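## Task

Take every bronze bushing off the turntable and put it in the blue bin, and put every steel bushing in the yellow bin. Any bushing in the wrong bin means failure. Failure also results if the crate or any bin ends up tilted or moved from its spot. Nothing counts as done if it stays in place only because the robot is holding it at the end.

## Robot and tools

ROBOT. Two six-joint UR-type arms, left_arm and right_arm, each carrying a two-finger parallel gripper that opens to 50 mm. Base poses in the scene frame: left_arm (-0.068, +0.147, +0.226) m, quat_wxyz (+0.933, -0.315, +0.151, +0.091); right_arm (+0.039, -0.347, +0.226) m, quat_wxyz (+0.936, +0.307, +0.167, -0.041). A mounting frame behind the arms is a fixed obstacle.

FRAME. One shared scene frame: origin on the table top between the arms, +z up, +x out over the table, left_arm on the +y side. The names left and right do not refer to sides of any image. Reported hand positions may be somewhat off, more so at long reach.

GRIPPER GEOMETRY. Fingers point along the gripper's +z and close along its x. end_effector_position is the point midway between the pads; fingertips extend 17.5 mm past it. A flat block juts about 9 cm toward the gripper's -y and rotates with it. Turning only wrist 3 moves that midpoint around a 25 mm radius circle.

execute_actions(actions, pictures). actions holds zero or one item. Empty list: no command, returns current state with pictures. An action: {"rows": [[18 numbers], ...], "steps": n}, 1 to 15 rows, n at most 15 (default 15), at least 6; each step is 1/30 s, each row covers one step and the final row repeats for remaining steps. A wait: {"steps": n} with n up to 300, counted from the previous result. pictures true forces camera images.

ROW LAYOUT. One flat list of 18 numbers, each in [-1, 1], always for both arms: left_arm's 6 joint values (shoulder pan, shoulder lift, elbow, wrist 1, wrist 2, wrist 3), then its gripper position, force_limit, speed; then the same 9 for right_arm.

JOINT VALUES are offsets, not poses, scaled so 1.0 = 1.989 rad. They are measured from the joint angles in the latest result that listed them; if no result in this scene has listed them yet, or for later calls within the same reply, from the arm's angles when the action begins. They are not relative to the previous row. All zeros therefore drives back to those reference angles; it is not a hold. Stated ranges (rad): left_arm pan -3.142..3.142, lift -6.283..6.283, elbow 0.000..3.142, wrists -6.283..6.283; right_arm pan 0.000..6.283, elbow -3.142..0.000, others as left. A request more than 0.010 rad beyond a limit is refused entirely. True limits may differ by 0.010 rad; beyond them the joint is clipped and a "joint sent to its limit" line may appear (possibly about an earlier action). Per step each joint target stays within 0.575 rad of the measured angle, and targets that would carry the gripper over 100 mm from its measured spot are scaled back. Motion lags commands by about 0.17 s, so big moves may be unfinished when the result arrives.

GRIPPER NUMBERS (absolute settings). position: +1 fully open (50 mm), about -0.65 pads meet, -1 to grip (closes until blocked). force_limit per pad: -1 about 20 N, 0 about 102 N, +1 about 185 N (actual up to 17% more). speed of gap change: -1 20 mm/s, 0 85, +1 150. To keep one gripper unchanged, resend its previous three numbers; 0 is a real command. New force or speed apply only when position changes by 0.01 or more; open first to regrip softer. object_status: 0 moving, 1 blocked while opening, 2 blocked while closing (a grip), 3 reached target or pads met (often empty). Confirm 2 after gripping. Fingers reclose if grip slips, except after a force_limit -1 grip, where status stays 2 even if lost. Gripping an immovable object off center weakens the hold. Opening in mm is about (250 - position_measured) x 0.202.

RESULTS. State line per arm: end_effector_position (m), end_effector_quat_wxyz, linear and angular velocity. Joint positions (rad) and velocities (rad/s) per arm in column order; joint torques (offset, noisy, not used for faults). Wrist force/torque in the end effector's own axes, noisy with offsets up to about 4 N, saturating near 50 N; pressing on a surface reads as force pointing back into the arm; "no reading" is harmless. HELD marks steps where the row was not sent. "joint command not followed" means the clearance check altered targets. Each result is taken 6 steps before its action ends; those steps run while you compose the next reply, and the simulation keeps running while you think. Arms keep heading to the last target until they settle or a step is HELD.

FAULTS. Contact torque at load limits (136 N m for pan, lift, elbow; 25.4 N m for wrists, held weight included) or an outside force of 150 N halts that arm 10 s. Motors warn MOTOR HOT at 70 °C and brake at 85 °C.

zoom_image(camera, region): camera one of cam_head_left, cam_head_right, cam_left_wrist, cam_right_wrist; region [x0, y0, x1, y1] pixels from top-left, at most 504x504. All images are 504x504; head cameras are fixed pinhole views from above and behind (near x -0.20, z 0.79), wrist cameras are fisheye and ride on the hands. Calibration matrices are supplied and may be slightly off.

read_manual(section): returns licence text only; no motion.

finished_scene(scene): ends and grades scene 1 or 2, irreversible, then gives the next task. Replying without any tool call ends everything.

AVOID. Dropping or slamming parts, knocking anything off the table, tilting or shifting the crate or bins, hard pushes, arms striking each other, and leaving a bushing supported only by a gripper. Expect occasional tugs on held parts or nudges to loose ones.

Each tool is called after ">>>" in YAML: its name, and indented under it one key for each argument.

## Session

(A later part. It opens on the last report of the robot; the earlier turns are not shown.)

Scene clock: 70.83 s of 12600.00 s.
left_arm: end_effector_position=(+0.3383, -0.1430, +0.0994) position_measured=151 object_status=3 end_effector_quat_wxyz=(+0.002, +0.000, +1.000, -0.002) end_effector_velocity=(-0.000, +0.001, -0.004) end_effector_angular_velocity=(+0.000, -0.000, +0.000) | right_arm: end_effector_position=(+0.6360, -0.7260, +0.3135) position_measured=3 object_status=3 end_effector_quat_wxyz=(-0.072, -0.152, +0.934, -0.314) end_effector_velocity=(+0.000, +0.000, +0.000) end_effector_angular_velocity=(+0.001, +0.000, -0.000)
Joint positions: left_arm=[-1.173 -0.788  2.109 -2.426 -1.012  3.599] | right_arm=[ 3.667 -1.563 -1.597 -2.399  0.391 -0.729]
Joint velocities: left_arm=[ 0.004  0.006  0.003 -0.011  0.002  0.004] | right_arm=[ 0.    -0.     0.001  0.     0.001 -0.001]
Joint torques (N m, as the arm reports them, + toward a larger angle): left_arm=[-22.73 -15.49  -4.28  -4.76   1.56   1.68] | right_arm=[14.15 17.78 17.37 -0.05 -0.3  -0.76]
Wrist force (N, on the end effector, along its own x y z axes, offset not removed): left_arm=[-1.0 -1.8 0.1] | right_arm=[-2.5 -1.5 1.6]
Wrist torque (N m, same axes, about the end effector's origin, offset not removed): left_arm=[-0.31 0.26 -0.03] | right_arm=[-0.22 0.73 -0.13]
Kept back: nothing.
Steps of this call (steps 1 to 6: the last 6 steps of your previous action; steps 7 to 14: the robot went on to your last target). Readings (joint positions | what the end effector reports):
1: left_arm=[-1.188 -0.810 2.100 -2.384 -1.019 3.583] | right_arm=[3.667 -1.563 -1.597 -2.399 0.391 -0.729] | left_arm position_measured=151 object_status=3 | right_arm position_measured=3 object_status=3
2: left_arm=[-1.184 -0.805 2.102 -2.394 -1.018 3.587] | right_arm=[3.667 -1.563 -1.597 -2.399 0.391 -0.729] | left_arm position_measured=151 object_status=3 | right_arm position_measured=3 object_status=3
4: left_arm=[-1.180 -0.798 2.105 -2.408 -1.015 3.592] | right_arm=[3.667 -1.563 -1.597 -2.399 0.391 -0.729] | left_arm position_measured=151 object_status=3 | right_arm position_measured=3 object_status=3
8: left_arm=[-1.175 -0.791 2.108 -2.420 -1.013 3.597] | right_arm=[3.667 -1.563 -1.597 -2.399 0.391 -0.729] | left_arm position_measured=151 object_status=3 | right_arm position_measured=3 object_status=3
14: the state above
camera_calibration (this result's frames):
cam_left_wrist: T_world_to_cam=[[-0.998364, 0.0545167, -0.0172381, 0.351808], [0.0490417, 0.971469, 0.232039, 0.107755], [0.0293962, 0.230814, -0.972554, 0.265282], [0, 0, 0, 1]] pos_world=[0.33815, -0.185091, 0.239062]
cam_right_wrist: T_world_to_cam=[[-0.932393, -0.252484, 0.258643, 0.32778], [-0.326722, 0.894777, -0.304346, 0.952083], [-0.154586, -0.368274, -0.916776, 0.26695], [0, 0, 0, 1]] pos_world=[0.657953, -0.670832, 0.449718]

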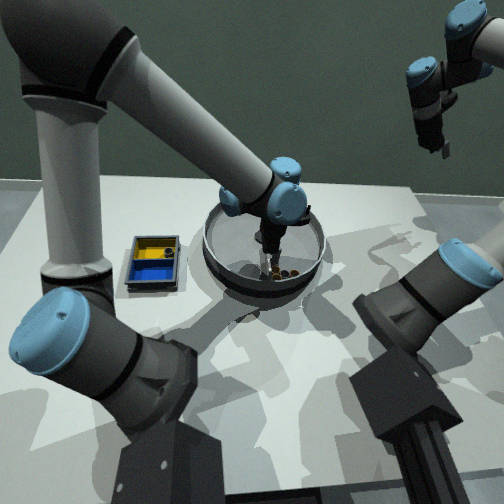

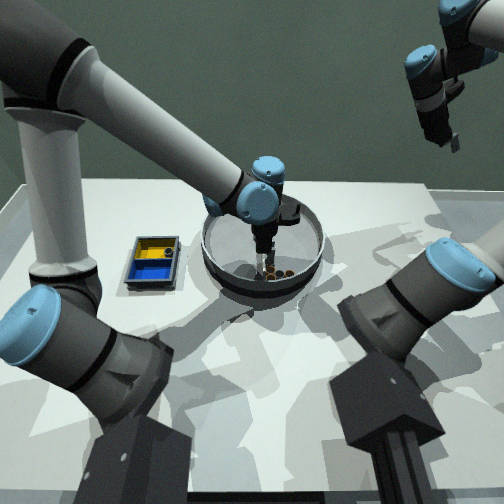

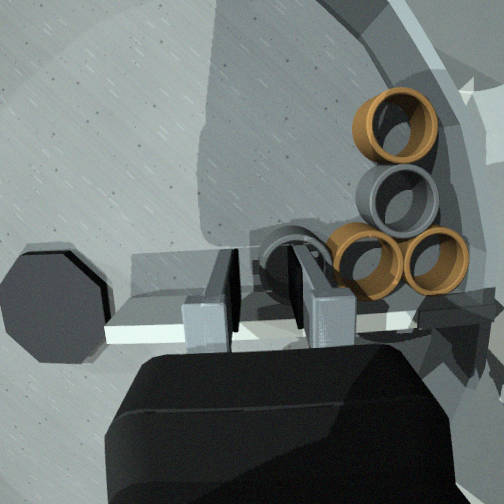

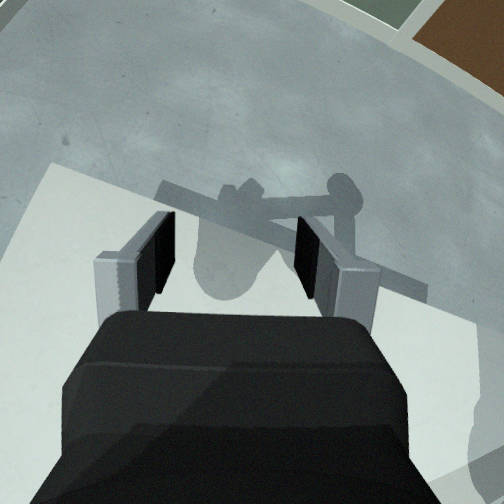

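>>> execute_actions:
  actions:
    - {"rows":[[0.0007,0.0012,0.0001,-0.0017,0.0003,0.0007,0.01,-0.4,0.3,0,0,0,0,0,0,1,-1,0],[0.0013,0.0025,0.0001,-0.0034,0.0006,0.0015,0.01,-0.4,0.3,0,0,0,0,0,0,1,-1,0],[0.002,0.0037,0.0002,-0.0051,0.0009,0.0022,0.01,-0.4,0.3,0,0,0,0,0,0,1,-1,0]],"steps":10}

>>> execute_actions:
  actions:
    - {"steps":9}

Scene clock: 71.27 s of 12600.00 s.
left_arm: end_effector_position=(+0.3383, -0.1430, +0.0982) position_measured=151 object_status=3 end_effector_quat_wxyz=(+0.002, +0.000, +1.000, -0.002) end_effector_velocity=(+0.002, -0.002, -0.014) end_effector_angular_velocity=(-0.002, -0.001, +0.001) | right_arm: end_effector_position=(+0.6360, -0.7260, +0.3135) position_measured=3 object_status=3 end_effector_quat_wxyz=(-0.072, -0.152, +0.934, -0.314) end_effector_velocity=(-0.001, -0.000, -0.000) end_effector_angular_velocity=(-0.000, -0.000, -0.001)
Joint positions: left_arm=[-1.171 -0.786  2.11  -2.429 -1.011  3.601] | right_arm=[ 3.667 -1.563 -1.597 -2.399  0.391 -0.729]
Joint velocities: left_arm=[ 0.016  0.031 -0.001 -0.041  0.008  0.018] | right_arm=[-0.001  0.001 -0.001  0.    -0.     0.001]
Joint torques (N m, as the arm reports them, + toward a larger angle): left_arm=[-22.81 -14.19  -5.08  -5.07   1.57   1.52] | right_arm=[13.79 17.58 17.09 -0.01 -0.24 -0.68]
Wrist force (N, on the end effector, along its own x y z axes, offset not removed): left_arm=[-1.2 -1.5 0.7] | right_arm=[-3.4 4.2 -0.2]
Wrist torque (N m, same axes, about the end effector's origin, offset not removed): left_arm=[-0.27 0.34 -0.02] | right_arm=[1.02 0.51 -0.10]
Steps of this call (steps 1 to 9: the robot went on to your last target; steps 10 to 13: the first 4 steps of this action). Readings (joint positions | what the end effector reports):
10: left_arm=[-1.172 -0.787 2.110 -2.427 -1.012 3.600] | right_arm=[3.667 -1.563 -1.597 -2.399 0.391 -0.729] | left_arm position_measured=151 object_status=3 | right_arm position_measured=3 object_status=3
11: left_arm=[-1.172 -0.787 2.110 -2.427 -1.012 3.600] | right_arm=[3.667 -1.563 -1.597 -2.399 0.391 -0.729] | left_arm position_measured=151 object_status=3 | right_arm position_measured=3 object_status=3
13: the state above

Scene clock: 71.57 s of 12600.00 s.
left_arm: end_effector_position=(+0.3384, -0.1431, +0.0961) position_measured=151 object_status=3 end_effector_quat_wxyz=(+0.002, +0.000, +1.000, -0.002) end_effector_velocity=(+0.000, -0.000, -0.001) end_effector_angular_velocity=(-0.000, -0.001, -0.001) | right_arm: end_effector_position=(+0.6360, -0.7260, +0.3135) position_measured=3 object_status=3 end_effector_quat_wxyz=(-0.072, -0.152, +0.934, -0.314) end_effector_velocity=(-0.000, -0.001, +0.000) end_effector_angular_velocity=(-0.000, -0.001, -0.002)
Joint positions: left_arm=[-1.169 -0.781  2.11  -2.435 -1.01   3.603] | right_arm=[ 3.667 -1.563 -1.597 -2.399  0.391 -0.729]
Joint velocities: left_arm=[ 0.001  0.004 -0.    -0.005  0.001  0.002] | right_arm=[-0.001  0.001  0.     0.001 -0.001  0.001]
Joint torques (N m, as the arm reports them, + toward a larger angle): left_arm=[-23.23 -15.29  -3.85  -4.76   1.27   1.27] | right_arm=[14.59 17.15 17.26 -0.16 -0.22 -0.67]
Wrist force (N, on the end effector, along its own x y z axes, offset not removed): left_arm=[-1.1 -0.4 1.0] | right_arm=[0.2 -3.4 2.5]
Wrist torque (N m, same axes, about the end effector's origin, offset not removed): left_arm=[-0.14 0.31 0.02] | right_arm=[-0.32 0.04 0.13]
Kept back: nothing.
Steps of this call (steps 1 to 6: the last 6 steps of your previous action; steps 7 to 9: the robot went on to your last target). Readings (joint positions | what the end effector reports):
1: left_arm=[-1.171 -0.785 2.110 -2.431 -1.011 3.602] | right_arm=[3.667 -1.563 -1.597 -2.399 0.391 -0.729] | left_arm position_measured=151 object_status=3 | right_arm position_measured=3 object_status=3
2: left_arm=[-1.170 -0.784 2.110 -2.432 -1.011 3.602] | right_arm=[3.667 -1.563 -1.597 -2.399 0.391 -0.729] | left_arm position_measured=151 object_status=3 | right_arm position_measured=3 object_status=3
4: left_arm=[-1.170 -0.783 2.110 -2.433 -1.011 3.603] | right_arm=[3.667 -1.563 -1.597 -2.399 0.391 -0.729] | left_arm position_measured=151 object_status=3 | right_arm position_measured=3 object_status=3
8: left_arm=[-1.169 -0.781 2.110 -2.435 -1.010 3.603] | right_arm=[3.667 -1.563 -1.597 -2.399 0.391 -0.729] | left_arm position_measured=151 object_status=3 | right_arm position_measured=3 object_status=3
9: the state above

>>> execute_actions:
  actions:
    - {"rows":[[0.001,0.0018,0.0001,-0.0024,0.0004,0.001,0.01,-0.4,0.3,0,0,0,0,0,0,1,-1,0],[0.0019,0.0035,0.0002,-0.0049,0.0009,0.0021,0.01,-0.4,0.3,0,0,0,0,0,0,1,-1,0],[0.0029,0.0053,0.0003,-0.0073,0.0013,0.0031,0.01,-0.4,0.3,0,0,0,0,0,0,1,-1,0],[0.0038,0.0071,0.0005,-0.0098,0.0017,0.0041,0.01,-0.4,0.3,0,0,0,0,0,0,1,-1,0],[0.0048,0.0089,0.0006,-0.0122,0.0021,0.0051,0.01,-0.4,0.3,0,0,0,0,0,0,1,-1,0],[0.0057,0.0106,0.0007,-0.0147,0.0026,0.0062,0.01,-0.4,0.3,0,0,0,0,0,0,1,-1,0],[0.0067,0.0124,0.0008,-0.0171,0.003,0.0072,0.01,-0.4,0.3,0,0,0,0,0,0,1,-1,0],[0.0067,0.0124,0.0008,-0.0171,0.003,0.0072,0.01,-0.4,0.3,0,0,0,0,0,0,1,-1,0],[0.0067,0.0124,0.0008,-0.0171,0.003,0.0072,0.01,-0.4,0.3,0,0,0,0,0,0,1,-1,0],[0.0067,0.0124,0.0008,-0.0171,0.003,0.0072,0.01,-0.4,0.3,0,0,0,0,0,0,1,-1,0],[0.0067,0.0124,0.0008,-0.0171,0.003,0.0072,-1,-0.4,0.3,0,0,0,0,0,0,1,-1,0]],"steps":15}

>>> execute_actions:
  actions:
    - {"steps":14}

Scene clock: 72.37 s of 12600.00 s.
left_arm: end_effector_position=(+0.3386, -0.1434, +0.0887) position_measured=151 object_status=3 end_effector_quat_wxyz=(+0.002, +0.000, +1.000, -0.002) end_effector_velocity=(+0.001, -0.002, -0.034) end_effector_angular_velocity=(-0.001, -0.001, +0.001) | right_arm: end_effector_position=(+0.6360, -0.7260, +0.3135) position_measured=3 object_status=3 end_effector_quat_wxyz=(-0.072, -0.152, +0.934, -0.314) end_effector_velocity=(-0.000, -0.001, -0.000) end_effector_angular_velocity=(-0.000, -0.000, -0.001)
Joint positions: left_arm=[-1.161 -0.766  2.111 -2.456 -1.007  3.612] | right_arm=[ 3.667 -1.563 -1.597 -2.399  0.391 -0.729]
Joint velocities: left_arm=[ 0.038  0.07   0.003 -0.097  0.017  0.04 ] | right_arm=[-0.001  0.001 -0.     0.    -0.     0.001]
Joint torques (N m, as the arm reports them, + toward a larger angle): left_arm=[-21.86 -16.35  -4.83  -5.02   1.55   1.64] | right_arm=[14.03 17.75 17.21 -0.01 -0.33 -0.78]
Wrist force (N, on the end effector, along its own x y z axes, offset not removed): left_arm=[-0.9 -0.7 1.0] | right_arm=[1.7 1.1 -0.5]
Wrist torque (N m, same axes, about the end effector's origin, offset not removed): left_arm=[-0.18 0.29 -0.01] | right_arm=[0.24 -0.22 0.16]
Steps of this call (steps 1 to 15: the robot went on to your last target; steps 16 to 24: the first 9 steps of this action). Readings (joint positions | what the end effector reports):
16: left_arm=[-1.169 -0.781 2.110 -2.436 -1.010 3.604] | right_arm=[3.667 -1.563 -1.597 -2.399 0.391 -0.729] | left_arm position_measured=151 object_status=3 | right_arm position_measured=3 object_status=3
17: left_arm=[-1.169 -0.780 2.110 -2.436 -1.010 3.604] | right_arm=[3.667 -1.563 -1.597 -2.399 0.391 -0.729] | left_arm position_measured=151 object_status=3 | right_arm position_measured=3 object_status=3
19: left_arm=[-1.167 -0.778 2.110 -2.440 -1.010 3.605] | right_arm=[3.667 -1.563 -1.597 -2.399 0.391 -0.729] | left_arm position_measured=151 object_status=3 | right_arm position_measured=3 object_status=3
23: left_arm=[-1.162 -0.769 2.110 -2.453 -1.007 3.611] | right_arm=[3.667 -1.563 -1.597 -2.399 0.391 -0.729] | left_arm position_measured=151 object_status=3 | right_arm position_measured=3 object_status=3
24: the state above

Scene clock: 72.83 s of 12600.00 s.
left_arm: end_effector_position=(+0.3387, -0.1435, +0.0843) position_measured=216 object_status=2 end_effector_quat_wxyz=(+0.002, +0.000, +1.000, -0.002) end_effector_velocity=(+0.001, +0.000, -0.001) end_effector_angular_velocity=(-0.001, -0.000, +0.002) | right_arm: end_effector_position=(+0.6360, -0.7260, +0.3135) position_measured=3 object_status=3 end_effector_quat_wxyz=(-0.072, -0.152, +0.934, -0.314) end_effector_velocity=(-0.000, -0.000, -0.000) end_effector_angular_velocity=(+0.000, +0.001, -0.000)
Joint positions: left_arm=[-1.156 -0.757  2.111 -2.469 -1.005  3.618] | right_arm=[ 3.667 -1.563 -1.597 -2.399  0.391 -0.729]
Joint velocities: left_arm=[ 0.003  0.002 -0.    -0.004  0.001  0.001] | right_arm=[-0.001  0.001 -0.     0.001  0.    -0.002]
Joint torques (N m, as the arm reports them, + toward a larger angle): left_arm=[-6.38 14.7  -9.02 -8.89  1.23  0.54] | right_arm=[14.78 17.16 17.79  0.01 -0.33 -0.75]
Wrist force (N, on the end effector, along its own x y z axes, offset not removed): left_arm=[20.4 49.8 -50.0] | right_arm=[-4.2 -0.8 -0.7]
Wrist torque (N m, same axes, about the end effector's origin, offset not removed): left_arm=[0.03 0.82 0.18] | right_arm=[-0.30 0.91 0.15]
Kept back: nothing.
Steps of this call (steps 1 to 6: the last 6 steps of your previous action; steps 7 to 14: the robot went on to your last target). Readings (joint positions | what the end effector reports):
1: left_arm=[-1.160 -0.764 2.111 -2.459 -1.006 3.614] | right_arm=[3.667 -1.563 -1.597 -2.399 0.391 -0.729] | left_arm position_measured=151 object_status=3 | right_arm position_measured=3 object_status=3
2: left_arm=[-1.159 -0.762 2.111 -2.461 -1.006 3.615] | right_arm=[3.667 -1.563 -1.597 -2.399 0.391 -0.729] | left_arm position_measured=155 object_status=0 | right_arm position_measured=3 object_status=3
4: left_arm=[-1.158 -0.760 2.111 -2.465 -1.005 3.616] | right_arm=[3.667 -1.563 -1.597 -2.399 0.391 -0.729] | left_arm position_measured=190 object_status=0 | right_arm position_measured=3 object_status=3
8: left_arm=[-1.156 -0.758 2.111 -2.467 -1.005 3.617] | right_arm=[3.667 -1.563 -1.597 -2.399 0.391 -0.729] | left_arm position_measured=216 object_status=0 | right_arm position_measured=3 object_status=3
14: the state above

>>> execute_actions:
  actions:
    - {"rows":[[-0.003,-0.0055,-0.0008,0.008,-0.0014,-0.0033,-1,-0.4,0.3,0,0,0,0,0,0,1,-1,0],[-0.006,-0.011,-0.002,0.0165,-0.0027,-0.0066,-1,-0.4,0.3,0,0,0,0,0,0,1,-1,0],[-0.0095,-0.017,-0.004,0.027,-0.0042,-0.0105,-1,-0.4,0.3,0,0,0,0,0,0,1,-1,0],[-0.015,-0.026,-0.007,0.043,-0.007,-0.016,-1,-0.4,0.3,0,0,0,0,0,0,1,-1,0],[-0.023,-0.036,-0.011,0.062,-0.011,-0.024,-1,-0.4,0.3,0,0,0,0,0,0,1,-1,0],[-0.031,-0.048,-0.015,0.082,-0.015,-0.033,-1,-0.4,0.3,0,0,0,0,0,0,1,-1,0],[-0.038,-0.057,-0.019,0.098,-0.018,-0.04,-1,-0.4,0.3,0,0,0,0,0,0,1,-1,0],[-0.0447,-0.0654,-0.0221,0.1136,-0.0211,-0.0473,-1,-0.4,0.3,0,0,0,0,0,0,1,-1,0],[-0.0447,-0.0654,-0.0221,0.1136,-0.0211,-0.0473,-1,-0.4,0.3,0,0,0,0,0,0,1,-1,0],[-0.02,-0.1,-0.009,0.118,-0.009,-0.015,-1,-0.4,0.3,0,0,0,0,0,0,1,-1,0],[0.02,-0.155,0.011,0.124,0.008,0.035,-1,-0.4,0.3,0,0,0,0,0,0,1,-1,0],[0.065,-0.215,0.033,0.132,0.026,0.09,-1,-0.4,0.3,0,0,0,0,0,0,1,-1,0],[0.115,-0.28,0.058,0.141,0.045,0.15,-1,-0.4,0.3,0,0,0,0,0,0,1,-1,0],[0.165,-0.345,0.08,0.15,0.06,0.21,-1,-0.4,0.3,0,0,0,0,0,0,1,-1,0],[0.2167,-0.4072,0.096,0.1594,0.0689,0.2549,-1,-0.4,0.3,0,0,0,0,0,0,1,-1,0]],"steps":15}

>>> execute_actions:
  actions:
    - {"steps":36}
  pictures: true

Scene clock: 73.87 s of 12600.00 s.
left_arm: end_effector_position=(+0.3393, -0.1481, +0.1219) position_measured=216 object_status=2 end_effector_quat_wxyz=(+0.002, -0.000, +1.000, -0.003) end_effector_velocity=(-0.008, -0.030, +0.272) end_effector_angular_velocity=(-0.009, -0.003, +0.004) | right_arm: end_effector_position=(+0.6360, -0.7260, +0.3135) position_measured=3 object_status=3 end_effector_quat_wxyz=(-0.072, -0.152, +0.934, -0.314) end_effector_velocity=(+0.000, +0.001, +0.000) end_effector_angular_velocity=(+0.000, -0.002, -0.001)
Joint positions: left_arm=[-1.198 -0.822  2.09  -2.362 -1.025  3.573] | right_arm=[ 3.667 -1.563 -1.597 -2.399  0.391 -0.729]
Joint velocities: left_arm=[-0.319 -0.448 -0.16   0.769 -0.148 -0.33 ] | right_arm=[ 0.001  0.    -0.     0.    -0.     0.002]
Joint torques (N m, as the arm reports them, + toward a larger angle): left_arm=[-42.55 -41.53 -28.99   1.47  -2.78  -2.15] | right_arm=[14.08 17.09 16.59  0.09 -0.27 -0.82]
Wrist force (N, on the end effector, along its own x y z axes, offset not removed): left_arm=[-1.0 -0.7 1.8] | right_arm=[0.3 2.1 -2.8]
Wrist torque (N m, same axes, about the end effector's origin, offset not removed): left_arm=[-0.12 0.29 -0.08] | right_arm=[0.45 0.11 -0.04]
Steps of this call (steps 1 to 22: the robot went on to your last target; steps 23 to 31: the first 9 steps of this action). Readings (joint positions | what the end effector reports):
23: left_arm=[-1.156 -0.757 2.111 -2.469 -1.004 3.618] | right_arm=[3.667 -1.563 -1.597 -2.399 0.391 -0.729] | left_arm position_measured=216 object_status=2 | right_arm position_measured=3 object_status=3
24: left_arm=[-1.156 -0.758 2.111 -2.468 -1.005 3.617] | right_arm=[3.667 -1.563 -1.597 -2.399 0.391 -0.729] | left_arm position_measured=216 object_status=2 | right_arm position_measured=3 object_status=3
26: left_arm=[-1.161 -0.765 2.110 -2.457 -1.007 3.612] | right_arm=[3.667 -1.563 -1.597 -2.399 0.391 -0.729] | left_arm position_measured=216 object_status=2 | right_arm position_measured=3 object_status=3
30: left_arm=[-1.188 -0.807 2.096 -2.388 -1.020 3.584] | right_arm=[3.667 -1.563 -1.597 -2.399 0.391 -0.729] | left_arm position_measured=216 object_status=2 | right_arm position_measured=3 object_status=3
31: the state above

Scene clock: 75.07 s of 12600.00 s.
left_arm: end_effector_position=(+0.4023, +0.2140, +0.1473) position_measured=216 object_status=2 end_effector_quat_wxyz=(+0.001, -0.000, +1.000, +0.001) end_effector_velocity=(-0.003, +0.013, -0.000) end_effector_angular_velocity=(+0.002, -0.001, +0.001) | right_arm: end_effector_position=(+0.6360, -0.7260, +0.3135) position_measured=3 object_status=3 end_effector_quat_wxyz=(-0.072, -0.152, +0.934, -0.314) end_effector_velocity=(-0.000, +0.000, -0.000) end_effector_angular_velocity=(-0.000, +0.000, -0.000)
Joint positions: left_arm=[-0.727 -1.563  2.301 -2.152 -0.868  4.122] | right_arm=[ 3.667 -1.563 -1.597 -2.399  0.391 -0.729]
Joint velocities: left_arm=[ 0.017 -0.026  0.008  0.004  0.005  0.021] | right_arm=[-0.    -0.001 -0.001  0.001 -0.     0.   ]
Joint torques (N m, as the arm reports them, + toward a larger angle): left_arm=[ -9.19 -20.41  -6.1    0.     1.51   1.5 ] | right_arm=[14.02 17.81 16.91  0.07 -0.28 -0.77]
Wrist force (N, on the end effector, along its own x y z axes, offset not removed): left_arm=[-1.6 -0.9 0.0] | right_arm=[1.4 0.3 2.7]
Wrist torque (N m, same axes, about the end effector's origin, offset not removed): left_arm=[-0.16 0.40 -0.05] | right_arm=[-0.06 -0.03 0.19]
Kept back: nothing.
Steps of this call (steps 1 to 6: the last 6 steps of your previous action; steps 7 to 36: the robot went on to your last target). Readings (joint positions | what the end effector reports):
1: left_arm=[-1.208 -0.836 2.085 -2.337 -1.030 3.562] | right_arm=[3.667 -1.563 -1.597 -2.399 0.391 -0.729] | left_arm position_measured=216 object_status=2 | right_arm position_measured=3 object_status=3
2: left_arm=[-1.213 -0.852 2.084 -2.315 -1.031 3.557] | right_arm=[3.667 -1.563 -1.597 -2.399 0.391 -0.729] | left_arm position_measured=216 object_status=2 | right_arm position_measured=3 object_status=3
4: left_arm=[-1.192 -0.908 2.096 -2.282 -1.020 3.584] | right_arm=[3.667 -1.563 -1.597 -2.399 0.391 -0.729] | left_arm position_measured=216 object_status=2 | right_arm position_measured=3 object_status=3
8: left_arm=[-1.108 -1.029 2.137 -2.255 -0.989 3.685] | right_arm=[3.667 -1.563 -1.597 -2.399 0.391 -0.729] | left_arm position_measured=216 object_status=2 | right_arm position_measured=3 object_status=3
36: the state above
camera_calibration (this result's frames):
cam_left_wrist: T_world_to_cam=[[-0.998408, 0.0539539, -0.016442, 0.39708], [0.0485067, 0.97009, 0.237848, -0.253581], [0.0287831, 0.236672, -0.971163, 0.226361], [0, 0, 0, 1]] pos_world=[0.402233, 0.170999, 0.286676]
cam_right_wrist: T_world_to_cam=[[-0.932393, -0.252484, 0.258643, 0.32778], [-0.326722, 0.894777, -0.304346, 0.952083], [-0.154586, -0.368274, -0.916776, 0.26695], [0, 0, 0, 1]] pos_world=[0.657953, -0.670832, 0.449718]

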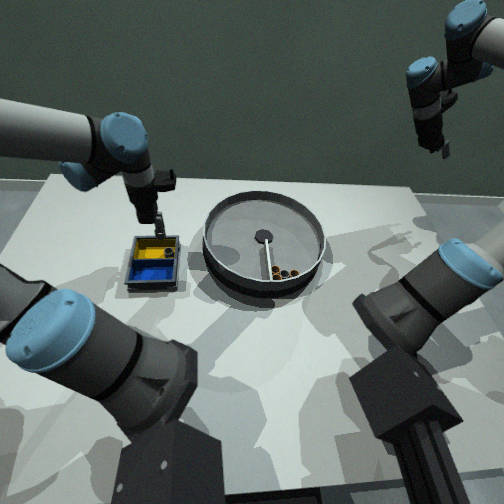

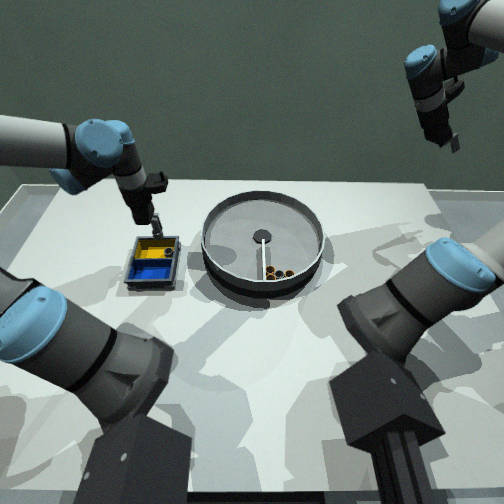

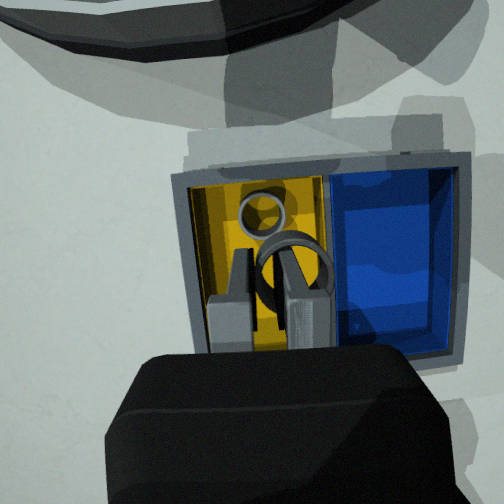

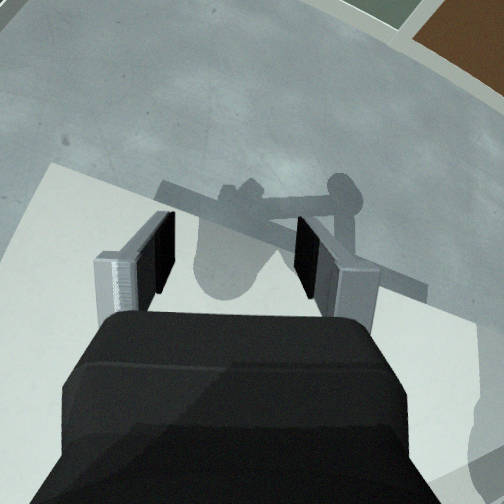

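>>> execute_actions:
  actions:
    - {"rows":[[0.016,0.012,0.002,-0.028,0.001,0.021,-1,-0.4,0.3,0,0,0,0,0,0,1,-1,0],[0.032,0.024,0.004,-0.055,0.002,0.042,-1,-0.4,0.3,0,0,0,0,0,0,1,-1,0],[0.048,0.036,0.006,-0.083,0.002,0.063,-1,-0.4,0.3,0,0,0,0,0,0,1,-1,0],[0.064,0.048,0.008,-0.11,0.003,0.084,-1,-0.4,0.3,0,0,0,0,0,0,1,-1,0],[0.08,0.06,0.01,-0.138,0.004,0.105,-1,-0.4,0.3,0,0,0,0,0,0,1,-1,0],[0.08,0.06,0.01,-0.138,0.004,0.105,-1,-0.4,0.3,0,0,0,0,0,0,1,-1,0],[0.08,0.06,0.01,-0.138,0.004,0.105,-1,-0.4,0.3,0,0,0,0,0,0,1,-1,0],[0.087,0.073,0.0104,-0.157,0.0042,0.1144,-1,-0.4,0.3,0,0,0,0,0,0,1,-1,0],[0.094,0.085,0.0108,-0.1765,0.0043,0.124,-1,-0.4,0.3,0,0,0,0,0,0,1,-1,0],[0.101,0.098,0.0111,-0.196,0.0045,0.1333,-1,-0.4,0.3,0,0,0,0,0,0,1,-1,0],[0.1084,0.1105,0.0115,-0.215,0.0046,0.1428,-1,-0.4,0.3,0,0,0,0,0,0,1,-1,0],[0.1155,0.1231,0.0119,-0.2342,0.0048,0.1522,-1,-0.4,0.3,0,0,0,0,0,0,1,-1,0]],"steps":15}

>>> execute_actions:
  actions:
    - {"steps":18}

Scene clock: 76.40 s of 12600.00 s.
left_arm: end_effector_position=(+0.4075, +0.2324, +0.1019) position_measured=216 object_status=2 end_effector_quat_wxyz=(-0.002, +0.001, +1.000, -0.001) end_effector_velocity=(+0.020, +0.065, -0.186) end_effector_angular_velocity=(-0.013, -0.002, +0.005) | right_arm: end_effector_position=(+0.6360, -0.7260, +0.3135) position_measured=3 object_status=3 end_effector_quat_wxyz=(-0.072, -0.152, +0.934, -0.314) end_effector_velocity=(-0.000, -0.000, +0.000) end_effector_angular_velocity=(+0.001, +0.000, -0.000)
Joint positions: left_arm=[-0.614 -1.477  2.316 -2.344 -0.862  4.27 ] | right_arm=[ 3.667 -1.563 -1.597 -2.399  0.391 -0.729]
Joint velocities: left_arm=[ 0.435  0.397  0.047 -0.825  0.017  0.573] | right_arm=[-0.     0.     0.     0.     0.001 -0.001]
Joint torques (N m, as the arm reports them, + toward a larger angle): left_arm=[-5.16  4.28 -4.3  -6.24  1.63  2.92] | right_arm=[13.5  17.71 17.66 -0.12 -0.25 -0.89]
Wrist force (N, on the end effector, along its own x y z axes, offset not removed): left_arm=[-1.6 0.1 0.6] | right_arm=[-1.3 -0.9 2.6]
Wrist torque (N m, same axes, about the end effector's origin, offset not removed): left_arm=[-0.04 0.31 -0.07] | right_arm=[-0.21 0.50 -0.03]
Steps of this call (steps 1 to 30: the robot went on to your last target; step 31: nothing new was sent; steps 32 to 40: the first 9 steps of this action). Readings (joint positions | what the end effector reports):
32: left_arm=[-0.725 -1.567 2.302 -2.152 -0.868 4.125] | right_arm=[3.667 -1.563 -1.597 -2.399 0.391 -0.729] | left_arm position_measured=216 object_status=2 | right_arm position_measured=3 object_status=3
33: left_arm=[-0.722 -1.564 2.302 -2.155 -0.867 4.128] | right_arm=[3.667 -1.563 -1.597 -2.399 0.391 -0.729] | left_arm position_measured=216 object_status=2 | right_arm position_measured=3 object_status=3
35: left_arm=[-0.703 -1.548 2.305 -2.187 -0.866 4.153] | right_arm=[3.667 -1.563 -1.597 -2.399 0.391 -0.729] | left_arm position_measured=216 object_status=2 | right_arm position_measured=3 object_status=3
39: left_arm=[-0.629 -1.490 2.314 -2.315 -0.863 4.249] | right_arm=[3.667 -1.563 -1.597 -2.399 0.391 -0.729] | left_arm position_measured=216 object_status=2 | right_arm position_measured=3 object_status=3
40: the state above

Scene clock: 77.00 s of 12600.00 s.
left_arm: end_effector_position=(+0.4116, +0.2413, +0.0412) position_measured=216 object_status=2 end_effector_quat_wxyz=(+0.001, +0.000, +1.000, -0.001) end_effector_velocity=(-0.001, +0.001, -0.008) end_effector_angular_velocity=(+0.001, +0.001, -0.001) | right_arm: end_effector_position=(+0.6360, -0.7260, +0.3135) position_measured=3 object_status=3 end_effector_quat_wxyz=(-0.072, -0.152, +0.934, -0.314) end_effector_velocity=(+0.000, +0.000, +0.000) end_effector_angular_velocity=(+0.001, -0.000, -0.000)
Joint positions: left_arm=[-0.499 -1.321  2.325 -2.614 -0.859  4.422] | right_arm=[ 3.667 -1.563 -1.597 -2.399  0.391 -0.729]
Joint velocities: left_arm=[ 0.012  0.019  0.003 -0.032  0.     0.016] | right_arm=[ 0.001 -0.     0.     0.001  0.001 -0.   ]
Joint torques (N m, as the arm reports them, + toward a larger angle): left_arm=[-11.32  -8.5    0.42  -4.68   1.41   1.15] | right_arm=[14.12 16.57 17.38  0.03 -0.17 -0.77]
Wrist force (N, on the end effector, along its own x y z axes, offset not removed): left_arm=[-1.2 -1.8 1.2] | right_arm=[-1.4 0.7 -0.4]
Wrist torque (N m, same axes, about the end effector's origin, offset not removed): left_arm=[-0.33 0.30 -0.04] | right_arm=[0.16 0.32 0.21]
Kept back: nothing.
Steps of this call (steps 1 to 6: the last 6 steps of your previous action; steps 7 to 18: the robot went on to your last target). Readings (joint positions | what the end effector reports):
1: left_arm=[-0.599 -1.463 2.317 -2.372 -0.862 4.289] | right_arm=[3.667 -1.563 -1.597 -2.399 0.391 -0.729] | left_arm position_measured=216 object_status=2 | right_arm position_measured=3 object_status=3
2: left_arm=[-0.585 -1.446 2.318 -2.402 -0.861 4.308] | right_arm=[3.667 -1.563 -1.597 -2.399 0.391 -0.729] | left_arm position_measured=216 object_status=2 | right_arm position_measured=3 object_status=3
4: left_arm=[-0.557 -1.409 2.321 -2.466 -0.860 4.345] | right_arm=[3.667 -1.563 -1.597 -2.399 0.391 -0.729] | left_arm position_measured=216 object_status=2 | right_arm position_measured=3 object_status=3
8: left_arm=[-0.519 -1.351 2.323 -2.563 -0.859 4.396] | right_arm=[3.667 -1.563 -1.597 -2.399 0.391 -0.729] | left_arm position_measured=216 object_status=2 | right_arm position_measured=3 object_status=3
18: the state above

>>> execute_actions:
  actions:
    - {"rows":[[0.0009,0.0014,0,-0.002,0.0003,0.0014,-0.2,-0.4,0.3,0,0,0,0,0,0,1,-1,0],[0.0009,0.0014,0,-0.002,0.0003,0.0014,-0.2,-0.4,0.3,0,0,0,0,0,0,1,-1,0],[0.0009,0.0014,0,-0.002,0.0003,0.0014,-0.2,-0.4,0.3,0,0,0,0,0,0,1,-1,0],[0.0009,0.0014,0,-0.002,0.0003,0.0014,-0.2,-0.4,0.3,0,0,0,0,0,0,1,-1,0],[0.0009,0.0014,0,-0.002,0.0003,0.0014,-0.2,-0.4,0.3,0,0,0,0,0,0,1,-1,0],[0.0009,0.0014,0,-0.002,0.0003,0.0014,-0.2,-0.4,0.3,0,0,0,0,0,0,1,-1,0],[0.0009,0.0014,0,-0.002,0.0003,0.0014,-0.2,-0.4,0.3,0,0,0,0,0,0,1,-1,0],[-0.005,-0.009,-0.0003,0.014,0,-0.007,-0.2,-0.4,0.3,0,0,0,0,0,0,1,-1,0],[-0.013,-0.023,-0.0008,0.035,-0.0002,-0.017,-0.2,-0.4,0.3,0,0,0,0,0,0,1,-1,0],[-0.024,-0.042,-0.0014,0.065,-0.0004,-0.031,-0.2,-0.4,0.3,0,0,0,0,0,0,1,-1,0],[-0.0347,-0.0618,-0.002,0.0945,-0.0005,-0.0458,-0.2,-0.4,0.3,0,0,0,0,0,0,1,-1,0],[-0.055,-0.078,-0.0045,0.13,-0.0015,-0.072,-0.2,-0.4,0.3,0,0,0,0,0,0,1,-1,0],[-0.075,-0.093,-0.007,0.164,-0.0025,-0.098,-0.2,-0.4,0.3,0,0,0,0,0,0,1,-1,0],[-0.094,-0.108,-0.009,0.198,-0.0035,-0.124,-0.2,-0.4,0.3,0,0,0,0,0,0,1,-1,0],[-0.1136,-0.1237,-0.0116,0.2323,-0.0045,-0.1493,-0.2,-0.4,0.3,0,0,0,0,0,0,1,-1,0]],"steps":15}

>>> execute_actions:
  actions:
    - {"steps":14}
  pictures: true

Scene clock: 78.07 s of 12600.00 s.
left_arm: end_effector_position=(+0.4115, +0.2415, +0.0408) position_measured=182 object_status=0 end_effector_quat_wxyz=(+0.001, +0.000, +1.000, -0.000) end_effector_velocity=(+0.003, -0.003, +0.038) end_effector_angular_velocity=(-0.004, -0.006, +0.009) | right_arm: end_effector_position=(+0.6360, -0.7260, +0.3135) position_measured=3 object_status=3 end_effector_quat_wxyz=(-0.072, -0.152, +0.934, -0.314) end_effector_velocity=(-0.000, -0.000, -0.000) end_effector_angular_velocity=(+0.001, +0.001, -0.001)
Joint positions: left_arm=[-0.499 -1.32   2.325 -2.615 -0.858  4.424] | right_arm=[ 3.667 -1.563 -1.597 -2.399  0.391 -0.729]
Joint velocities: left_arm=[-0.063 -0.102 -0.     0.147  0.    -0.086] | right_arm=[-0.001 -0.     0.001  0.     0.001 -0.001]
Joint torques (N m, as the arm reports them, + toward a larger angle): left_arm=[-32.84 -42.61 -22.69   0.64   0.74  -2.09] | right_arm=[13.35 17.25 17.34  0.13 -0.22 -0.78]
Wrist force (N, on the end effector, along its own x y z axes, offset not removed): left_arm=[-1.5 -0.2 2.0] | right_arm=[3.6 -1.2 3.2]
Wrist torque (N m, same axes, about the end effector's origin, offset not removed): left_arm=[-0.03 0.40 -0.04] | right_arm=[0.02 -0.56 0.01]
Steps of this call (steps 1 to 15: the robot went on to your last target; steps 16 to 23: nothing new was sent; steps 24 to 32: the first 9 steps of this action). Readings (joint positions | what the end effector reports):
24: left_arm=[-0.498 -1.319 2.325 -2.618 -0.859 4.425] | right_arm=[3.667 -1.563 -1.597 -2.399 0.391 -0.729] | left_arm position_measured=211 object_status=0 | right_arm position_measured=3 object_status=3
25: left_arm=[-0.498 -1.319 2.325 -2.618 -0.859 4.425] | right_arm=[3.667 -1.563 -1.597 -2.399 0.391 -0.729] | left_arm position_measured=194 object_status=0 | right_arm position_measured=3 object_status=3
27: left_arm=[-0.498 -1.319 2.325 -2.618 -0.858 4.425] | right_arm=[3.667 -1.563 -1.597 -2.399 0.391 -0.729] | left_arm position_measured=182 object_status=0 | right_arm position_measured=3 object_status=3
31: left_arm=[-0.497 -1.318 2.325 -2.618 -0.858 4.425] | right_arm=[3.667 -1.563 -1.597 -2.399 0.391 -0.729] | left_arm position_measured=182 object_status=0 | right_arm position_measured=3 object_status=3
32: the state above

Scene clock: 78.53 s of 12600.00 s.
left_arm: end_effector_position=(+0.4052, +0.2175, +0.1388) position_measured=182 object_status=3 end_effector_quat_wxyz=(+0.002, -0.001, +1.000, -0.001) end_effector_velocity=(-0.022, -0.016, +0.068) end_effector_angular_velocity=(+0.023, +0.009, -0.010) | right_arm: end_effector_position=(+0.6360, -0.7260, +0.3135) position_measured=3 object_status=3 end_effector_quat_wxyz=(-0.072, -0.152, +0.934, -0.314) end_effector_velocity=(+0.001, +0.001, +0.000) end_effector_angular_velocity=(+0.000, -0.001, +0.002)
Joint positions: left_arm=[-0.703 -1.547  2.304 -2.196 -0.867  4.155] | right_arm=[ 3.667 -1.563 -1.597 -2.399  0.391 -0.729]
Joint velocities: left_arm=[-0.168 -0.156 -0.016  0.339 -0.007 -0.225] | right_arm=[ 0.002 -0.    -0.     0.    -0.    -0.001]
Joint torques (N m, as the arm reports them, + toward a larger angle): left_arm=[-22.32 -20.05 -29.29   0.57  -2.19  -1.51] | right_arm=[14.32 17.62 16.81 -0.06 -0.24 -0.96]
Wrist force (N, on the end effector, along its own x y z axes, offset not removed): left_arm=[-1.4 -2.2 -1.0] | right_arm=[-0.8 4.0 1.3]
Wrist torque (N m, same axes, about the end effector's origin, offset not removed): left_arm=[-0.43 0.37 -0.05] | right_arm=[0.70 0.08 0.11]
Kept back: nothing.
Steps of this call (steps 1 to 6: the last 6 steps of your previous action; steps 7 to 14: the robot went on to your last target). Readings (joint positions | what the end effector reports):
1: left_arm=[-0.502 -1.326 2.325 -2.607 -0.858 4.419] | right_arm=[3.667 -1.563 -1.597 -2.399 0.391 -0.729] | left_arm position_measured=182 object_status=0 | right_arm position_measured=3 object_status=3
2: left_arm=[-0.509 -1.337 2.324 -2.592 -0.858 4.411] | right_arm=[3.667 -1.563 -1.597 -2.399 0.391 -0.729] | left_arm position_measured=182 object_status=3 | right_arm position_measured=3 object_status=3
4: left_arm=[-0.531 -1.372 2.322 -2.539 -0.859 4.382] | right_arm=[3.667 -1.563 -1.597 -2.399 0.391 -0.729] | left_arm position_measured=182 object_status=3 | right_arm position_measured=3 object_status=3
8: left_arm=[-0.623 -1.473 2.312 -2.360 -0.863 4.263] | right_arm=[3.667 -1.563 -1.597 -2.399 0.391 -0.729] | left_arm position_measured=182 object_status=3 | right_arm position_measured=3 object_status=3
14: the state above
camera_calibration (this result's frames):
cam_left_wrist: T_world_to_cam=[[-0.998426, 0.0529157, -0.0185935, 0.400176], [0.0470946, 0.97098, 0.234477, -0.25426], [0.0304614, 0.233232, -0.971944, 0.217402], [0, 0, 0, 1]] pos_world=[0.404898, 0.175, 0.278361]
cam_right_wrist: T_world_to_cam=[[-0.932392, -0.252484, 0.258643, 0.32778], [-0.326722, 0.894777, -0.304346, 0.952083], [-0.154586, -0.368274, -0.916776, 0.26695], [0, 0, 0, 1]] pos_world=[0.657953, -0.670832, 0.449718]

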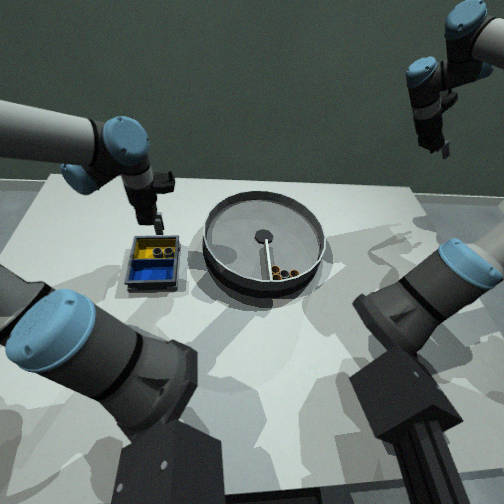

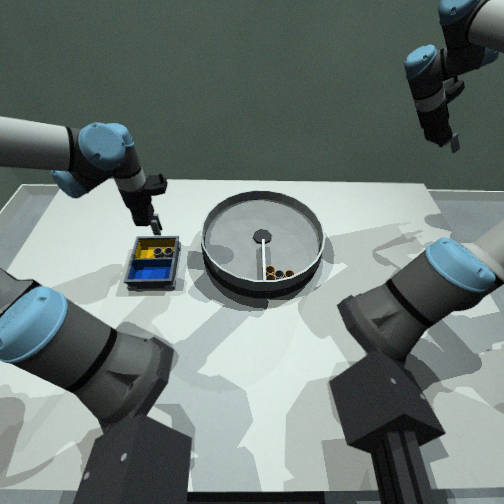

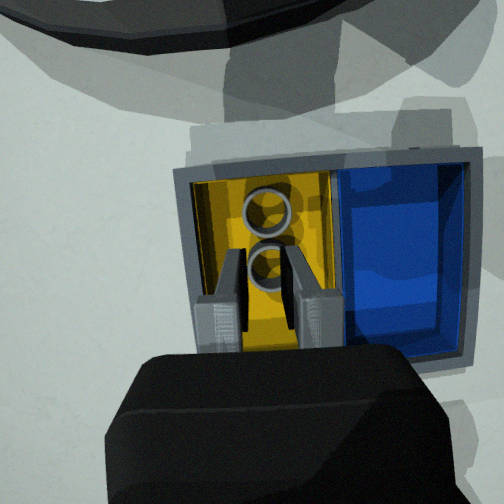

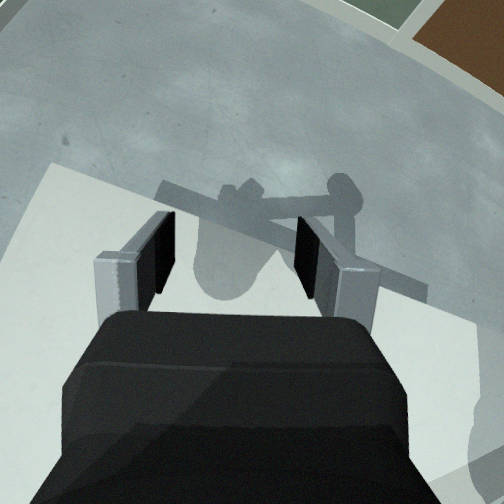

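>>> execute_actions:
  actions:
    - {"rows":[[-0.04,0.03,-0.014,0.016,-0.011,-0.05,0.01,-0.4,0.3,0,0,0,0,0,0,1,-1,0],[-0.073,0.073,-0.029,0.01,-0.023,-0.088,0.01,-0.4,0.3,0,0,0,0,0,0,1,-1,0],[-0.106,0.116,-0.044,0.005,-0.034,-0.126,0.01,-0.4,0.3,0,0,0,0,0,0,1,-1,0],[-0.14,0.159,-0.059,-0.001,-0.045,-0.164,0.01,-0.4,0.3,0,0,0,0,0,0,1,-1,0],[-0.173,0.202,-0.074,-0.007,-0.057,-0.203,0.01,-0.4,0.3,0,0,0,0,0,0,1,-1,0],[-0.206,0.245,-0.089,-0.012,-0.068,-0.241,0.01,-0.4,0.3,0,0,0,0,0,0,1,-1,0],[-0.239,0.289,-0.104,-0.018,-0.079,-0.279,0.01,-0.4,0.3,0,0,0,0,0,0,1,-1,0],[-0.2725,0.3318,-0.1192,-0.0236,-0.0905,-0.3172,0.01,-0.4,0.3,0,0,0,0,0,0,1,-1,0]],"steps":15}

>>> execute_actions:
  actions:
    - {"steps":30}
  pictures: true

Scene clock: 79.23 s of 12600.00 s.
left_arm: end_effector_position=(+0.4150, +0.1087, +0.1594) position_measured=151 object_status=3 end_effector_quat_wxyz=(+0.001, +0.001, +1.000, -0.014) end_effector_velocity=(-0.002, -0.473, +0.043) end_effector_angular_velocity=(-0.070, +0.019, -0.026) | right_arm: end_effector_position=(+0.6360, -0.7260, +0.3135) position_measured=3 object_status=3 end_effector_quat_wxyz=(-0.072, -0.152, +0.934, -0.314) end_effector_velocity=(+0.000, +0.000, +0.000) end_effector_angular_velocity=(+0.000, -0.001, -0.001)
Joint positions: left_arm=[-0.871 -1.38   2.234 -2.18  -0.921  3.958] | right_arm=[ 3.667 -1.563 -1.597 -2.399  0.391 -0.729]
Joint velocities: left_arm=[-0.639  0.832 -0.292 -0.11  -0.219 -0.728] | right_arm=[ 0.001  0.     0.    -0.    -0.     0.001]
Joint torques (N m, as the arm reports them, + toward a larger angle): left_arm=[-38.69   7.38 -30.35  -4.59  -3.16  -3.22] | right_arm=[14.17 17.43 17.93 -0.02 -0.16 -0.81]
Wrist force (N, on the end effector, along its own x y z axes, offset not removed): left_arm=[-1.9 -0.9 0.3] | right_arm=[7.4 -1.7 -3.0]
Wrist torque (N m, same axes, about the end effector's origin, offset not removed): left_arm=[-0.20 0.42 -0.04] | right_arm=[-0.39 -1.38 -0.12]
Steps of this call (steps 1 to 12: the robot went on to your last target; steps 13 to 21: the first 9 steps of this action). Readings (joint positions | what the end effector reports):
13: left_arm=[-0.724 -1.566 2.302 -2.154 -0.868 4.126] | right_arm=[3.667 -1.563 -1.597 -2.399 0.391 -0.729] | left_arm position_measured=178 object_status=0 | right_arm position_measured=3 object_status=3
14: left_arm=[-0.729 -1.563 2.299 -2.154 -0.870 4.122] | right_arm=[3.667 -1.563 -1.597 -2.399 0.391 -0.729] | left_arm position_measured=161 object_status=0 | right_arm position_measured=3 object_status=3
16: left_arm=[-0.761 -1.522 2.283 -2.161 -0.883 4.085] | right_arm=[3.667 -1.563 -1.597 -2.399 0.391 -0.729] | left_arm position_measured=151 object_status=0 | right_arm position_measured=3 object_status=3
20: left_arm=[-0.849 -1.408 2.244 -2.176 -0.913 3.983] | right_arm=[3.667 -1.563 -1.597 -2.399 0.391 -0.729] | left_arm position_measured=151 object_status=0 | right_arm position_measured=3 object_status=3
21: the state above

Scene clock: 80.23 s of 12600.00 s.
left_arm: end_effector_position=(+0.3363, -0.1491, +0.1615) position_measured=151 object_status=3 end_effector_quat_wxyz=(+0.001, +0.001, +1.000, -0.001) end_effector_velocity=(-0.004, -0.005, -0.001) end_effector_angular_velocity=(+0.003, -0.001, -0.001) | right_arm: end_effector_position=(+0.6360, -0.7260, +0.3135) position_measured=3 object_status=3 end_effector_quat_wxyz=(-0.072, -0.152, +0.934, -0.314) end_effector_velocity=(+0.000, +0.000, +0.000) end_effector_angular_velocity=(+0.000, -0.000, +0.000)
Joint positions: left_arm=[-1.244 -0.889  2.067 -2.243 -1.046  3.525] | right_arm=[ 3.667 -1.563 -1.597 -2.399  0.391 -0.729]
Joint velocities: left_arm=[-0.009  0.012 -0.003 -0.001 -0.003 -0.01 ] | right_arm=[ 0.001 -0.    -0.     0.001  0.    -0.   ]
Joint torques (N m, as the arm reports them, + toward a larger angle): left_arm=[-36.89 -12.4  -31.25  -4.68  -2.06  -1.32] | right_arm=[14.25 18.36 17.2  -0.07 -0.31 -0.8 ]
Wrist force (N, on the end effector, along its own x y z axes, offset not removed): left_arm=[-2.7 -0.8 1.7] | right_arm=[5.3 2.2 5.2]
Wrist torque (N m, same axes, about the end effector's origin, offset not removed): left_arm=[-0.10 0.59 -0.05] | right_arm=[0.56 -0.83 -0.01]
Kept back: nothing.
Steps of this call (steps 1 to 6: the last 6 steps of your previous action; steps 7 to 30: the robot went on to your last target). Readings (joint positions | what the end effector reports):
1: left_arm=[-0.892 -1.352 2.224 -2.184 -0.928 3.933] | right_arm=[3.667 -1.563 -1.597 -2.399 0.391 -0.729] | left_arm position_measured=151 object_status=3 | right_arm position_measured=3 object_status=3
2: left_arm=[-0.914 -1.324 2.214 -2.188 -0.936 3.909] | right_arm=[3.667 -1.563 -1.597 -2.399 0.391 -0.729] | left_arm position_measured=151 object_status=3 | right_arm position_measured=3 object_status=3
4: left_arm=[-0.957 -1.267 2.194 -2.195 -0.950 3.859] | right_arm=[3.667 -1.563 -1.597 -2.399 0.391 -0.729] | left_arm position_measured=151 object_status=3 | right_arm position_measured=3 object_status=3
8: left_arm=[-1.044 -1.154 2.155 -2.210 -0.980 3.758] | right_arm=[3.667 -1.563 -1.597 -2.399 0.391 -0.729] | left_arm position_measured=151 object_status=3 | right_arm position_measured=3 object_status=3
30: the state above
camera_calibration (this result's frames):
cam_left_wrist: T_world_to_cam=[[-0.998338, 0.055481, -0.0155943, 0.351122], [0.0503207, 0.971081, 0.233386, 0.0986715], [0.0280919, 0.232214, -0.972259, 0.327699], [0, 0, 0, 1]] pos_world=[0.336367, -0.191395, 0.301055]
cam_right_wrist: T_world_to_cam=[[-0.932393, -0.252484, 0.258643, 0.32778], [-0.326722, 0.894777, -0.304346, 0.952083], [-0.154586, -0.368274, -0.916776, 0.26695], [0, 0, 0, 1]] pos_world=[0.657953, -0.670832, 0.449718]

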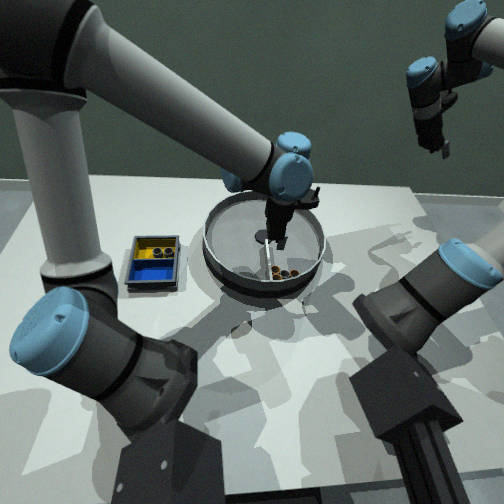

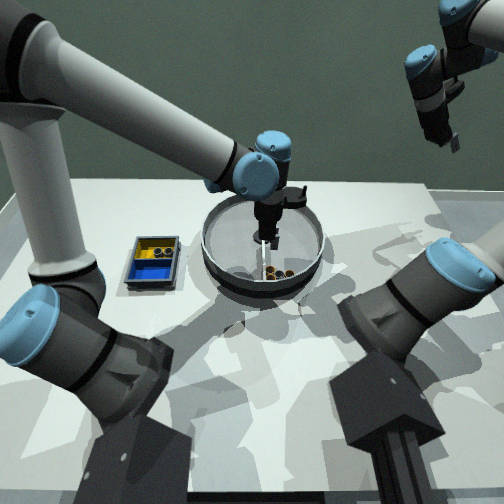

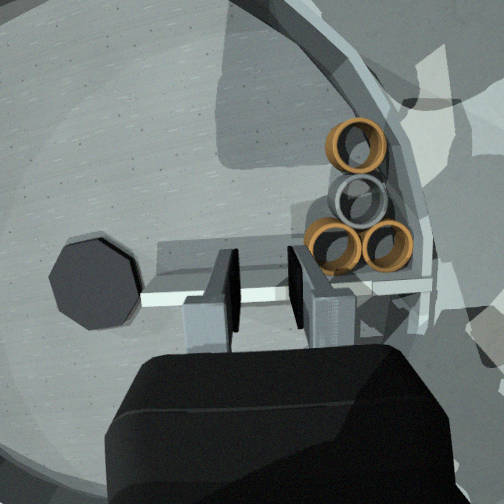

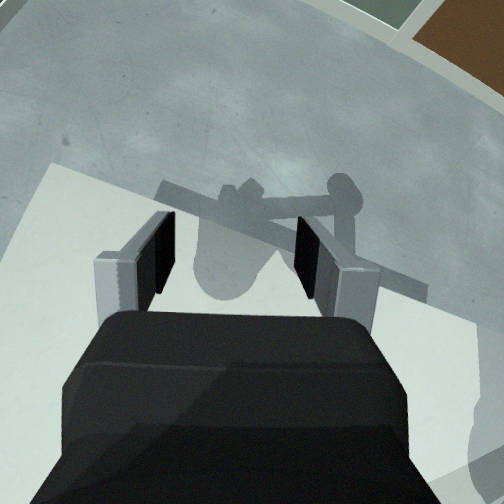

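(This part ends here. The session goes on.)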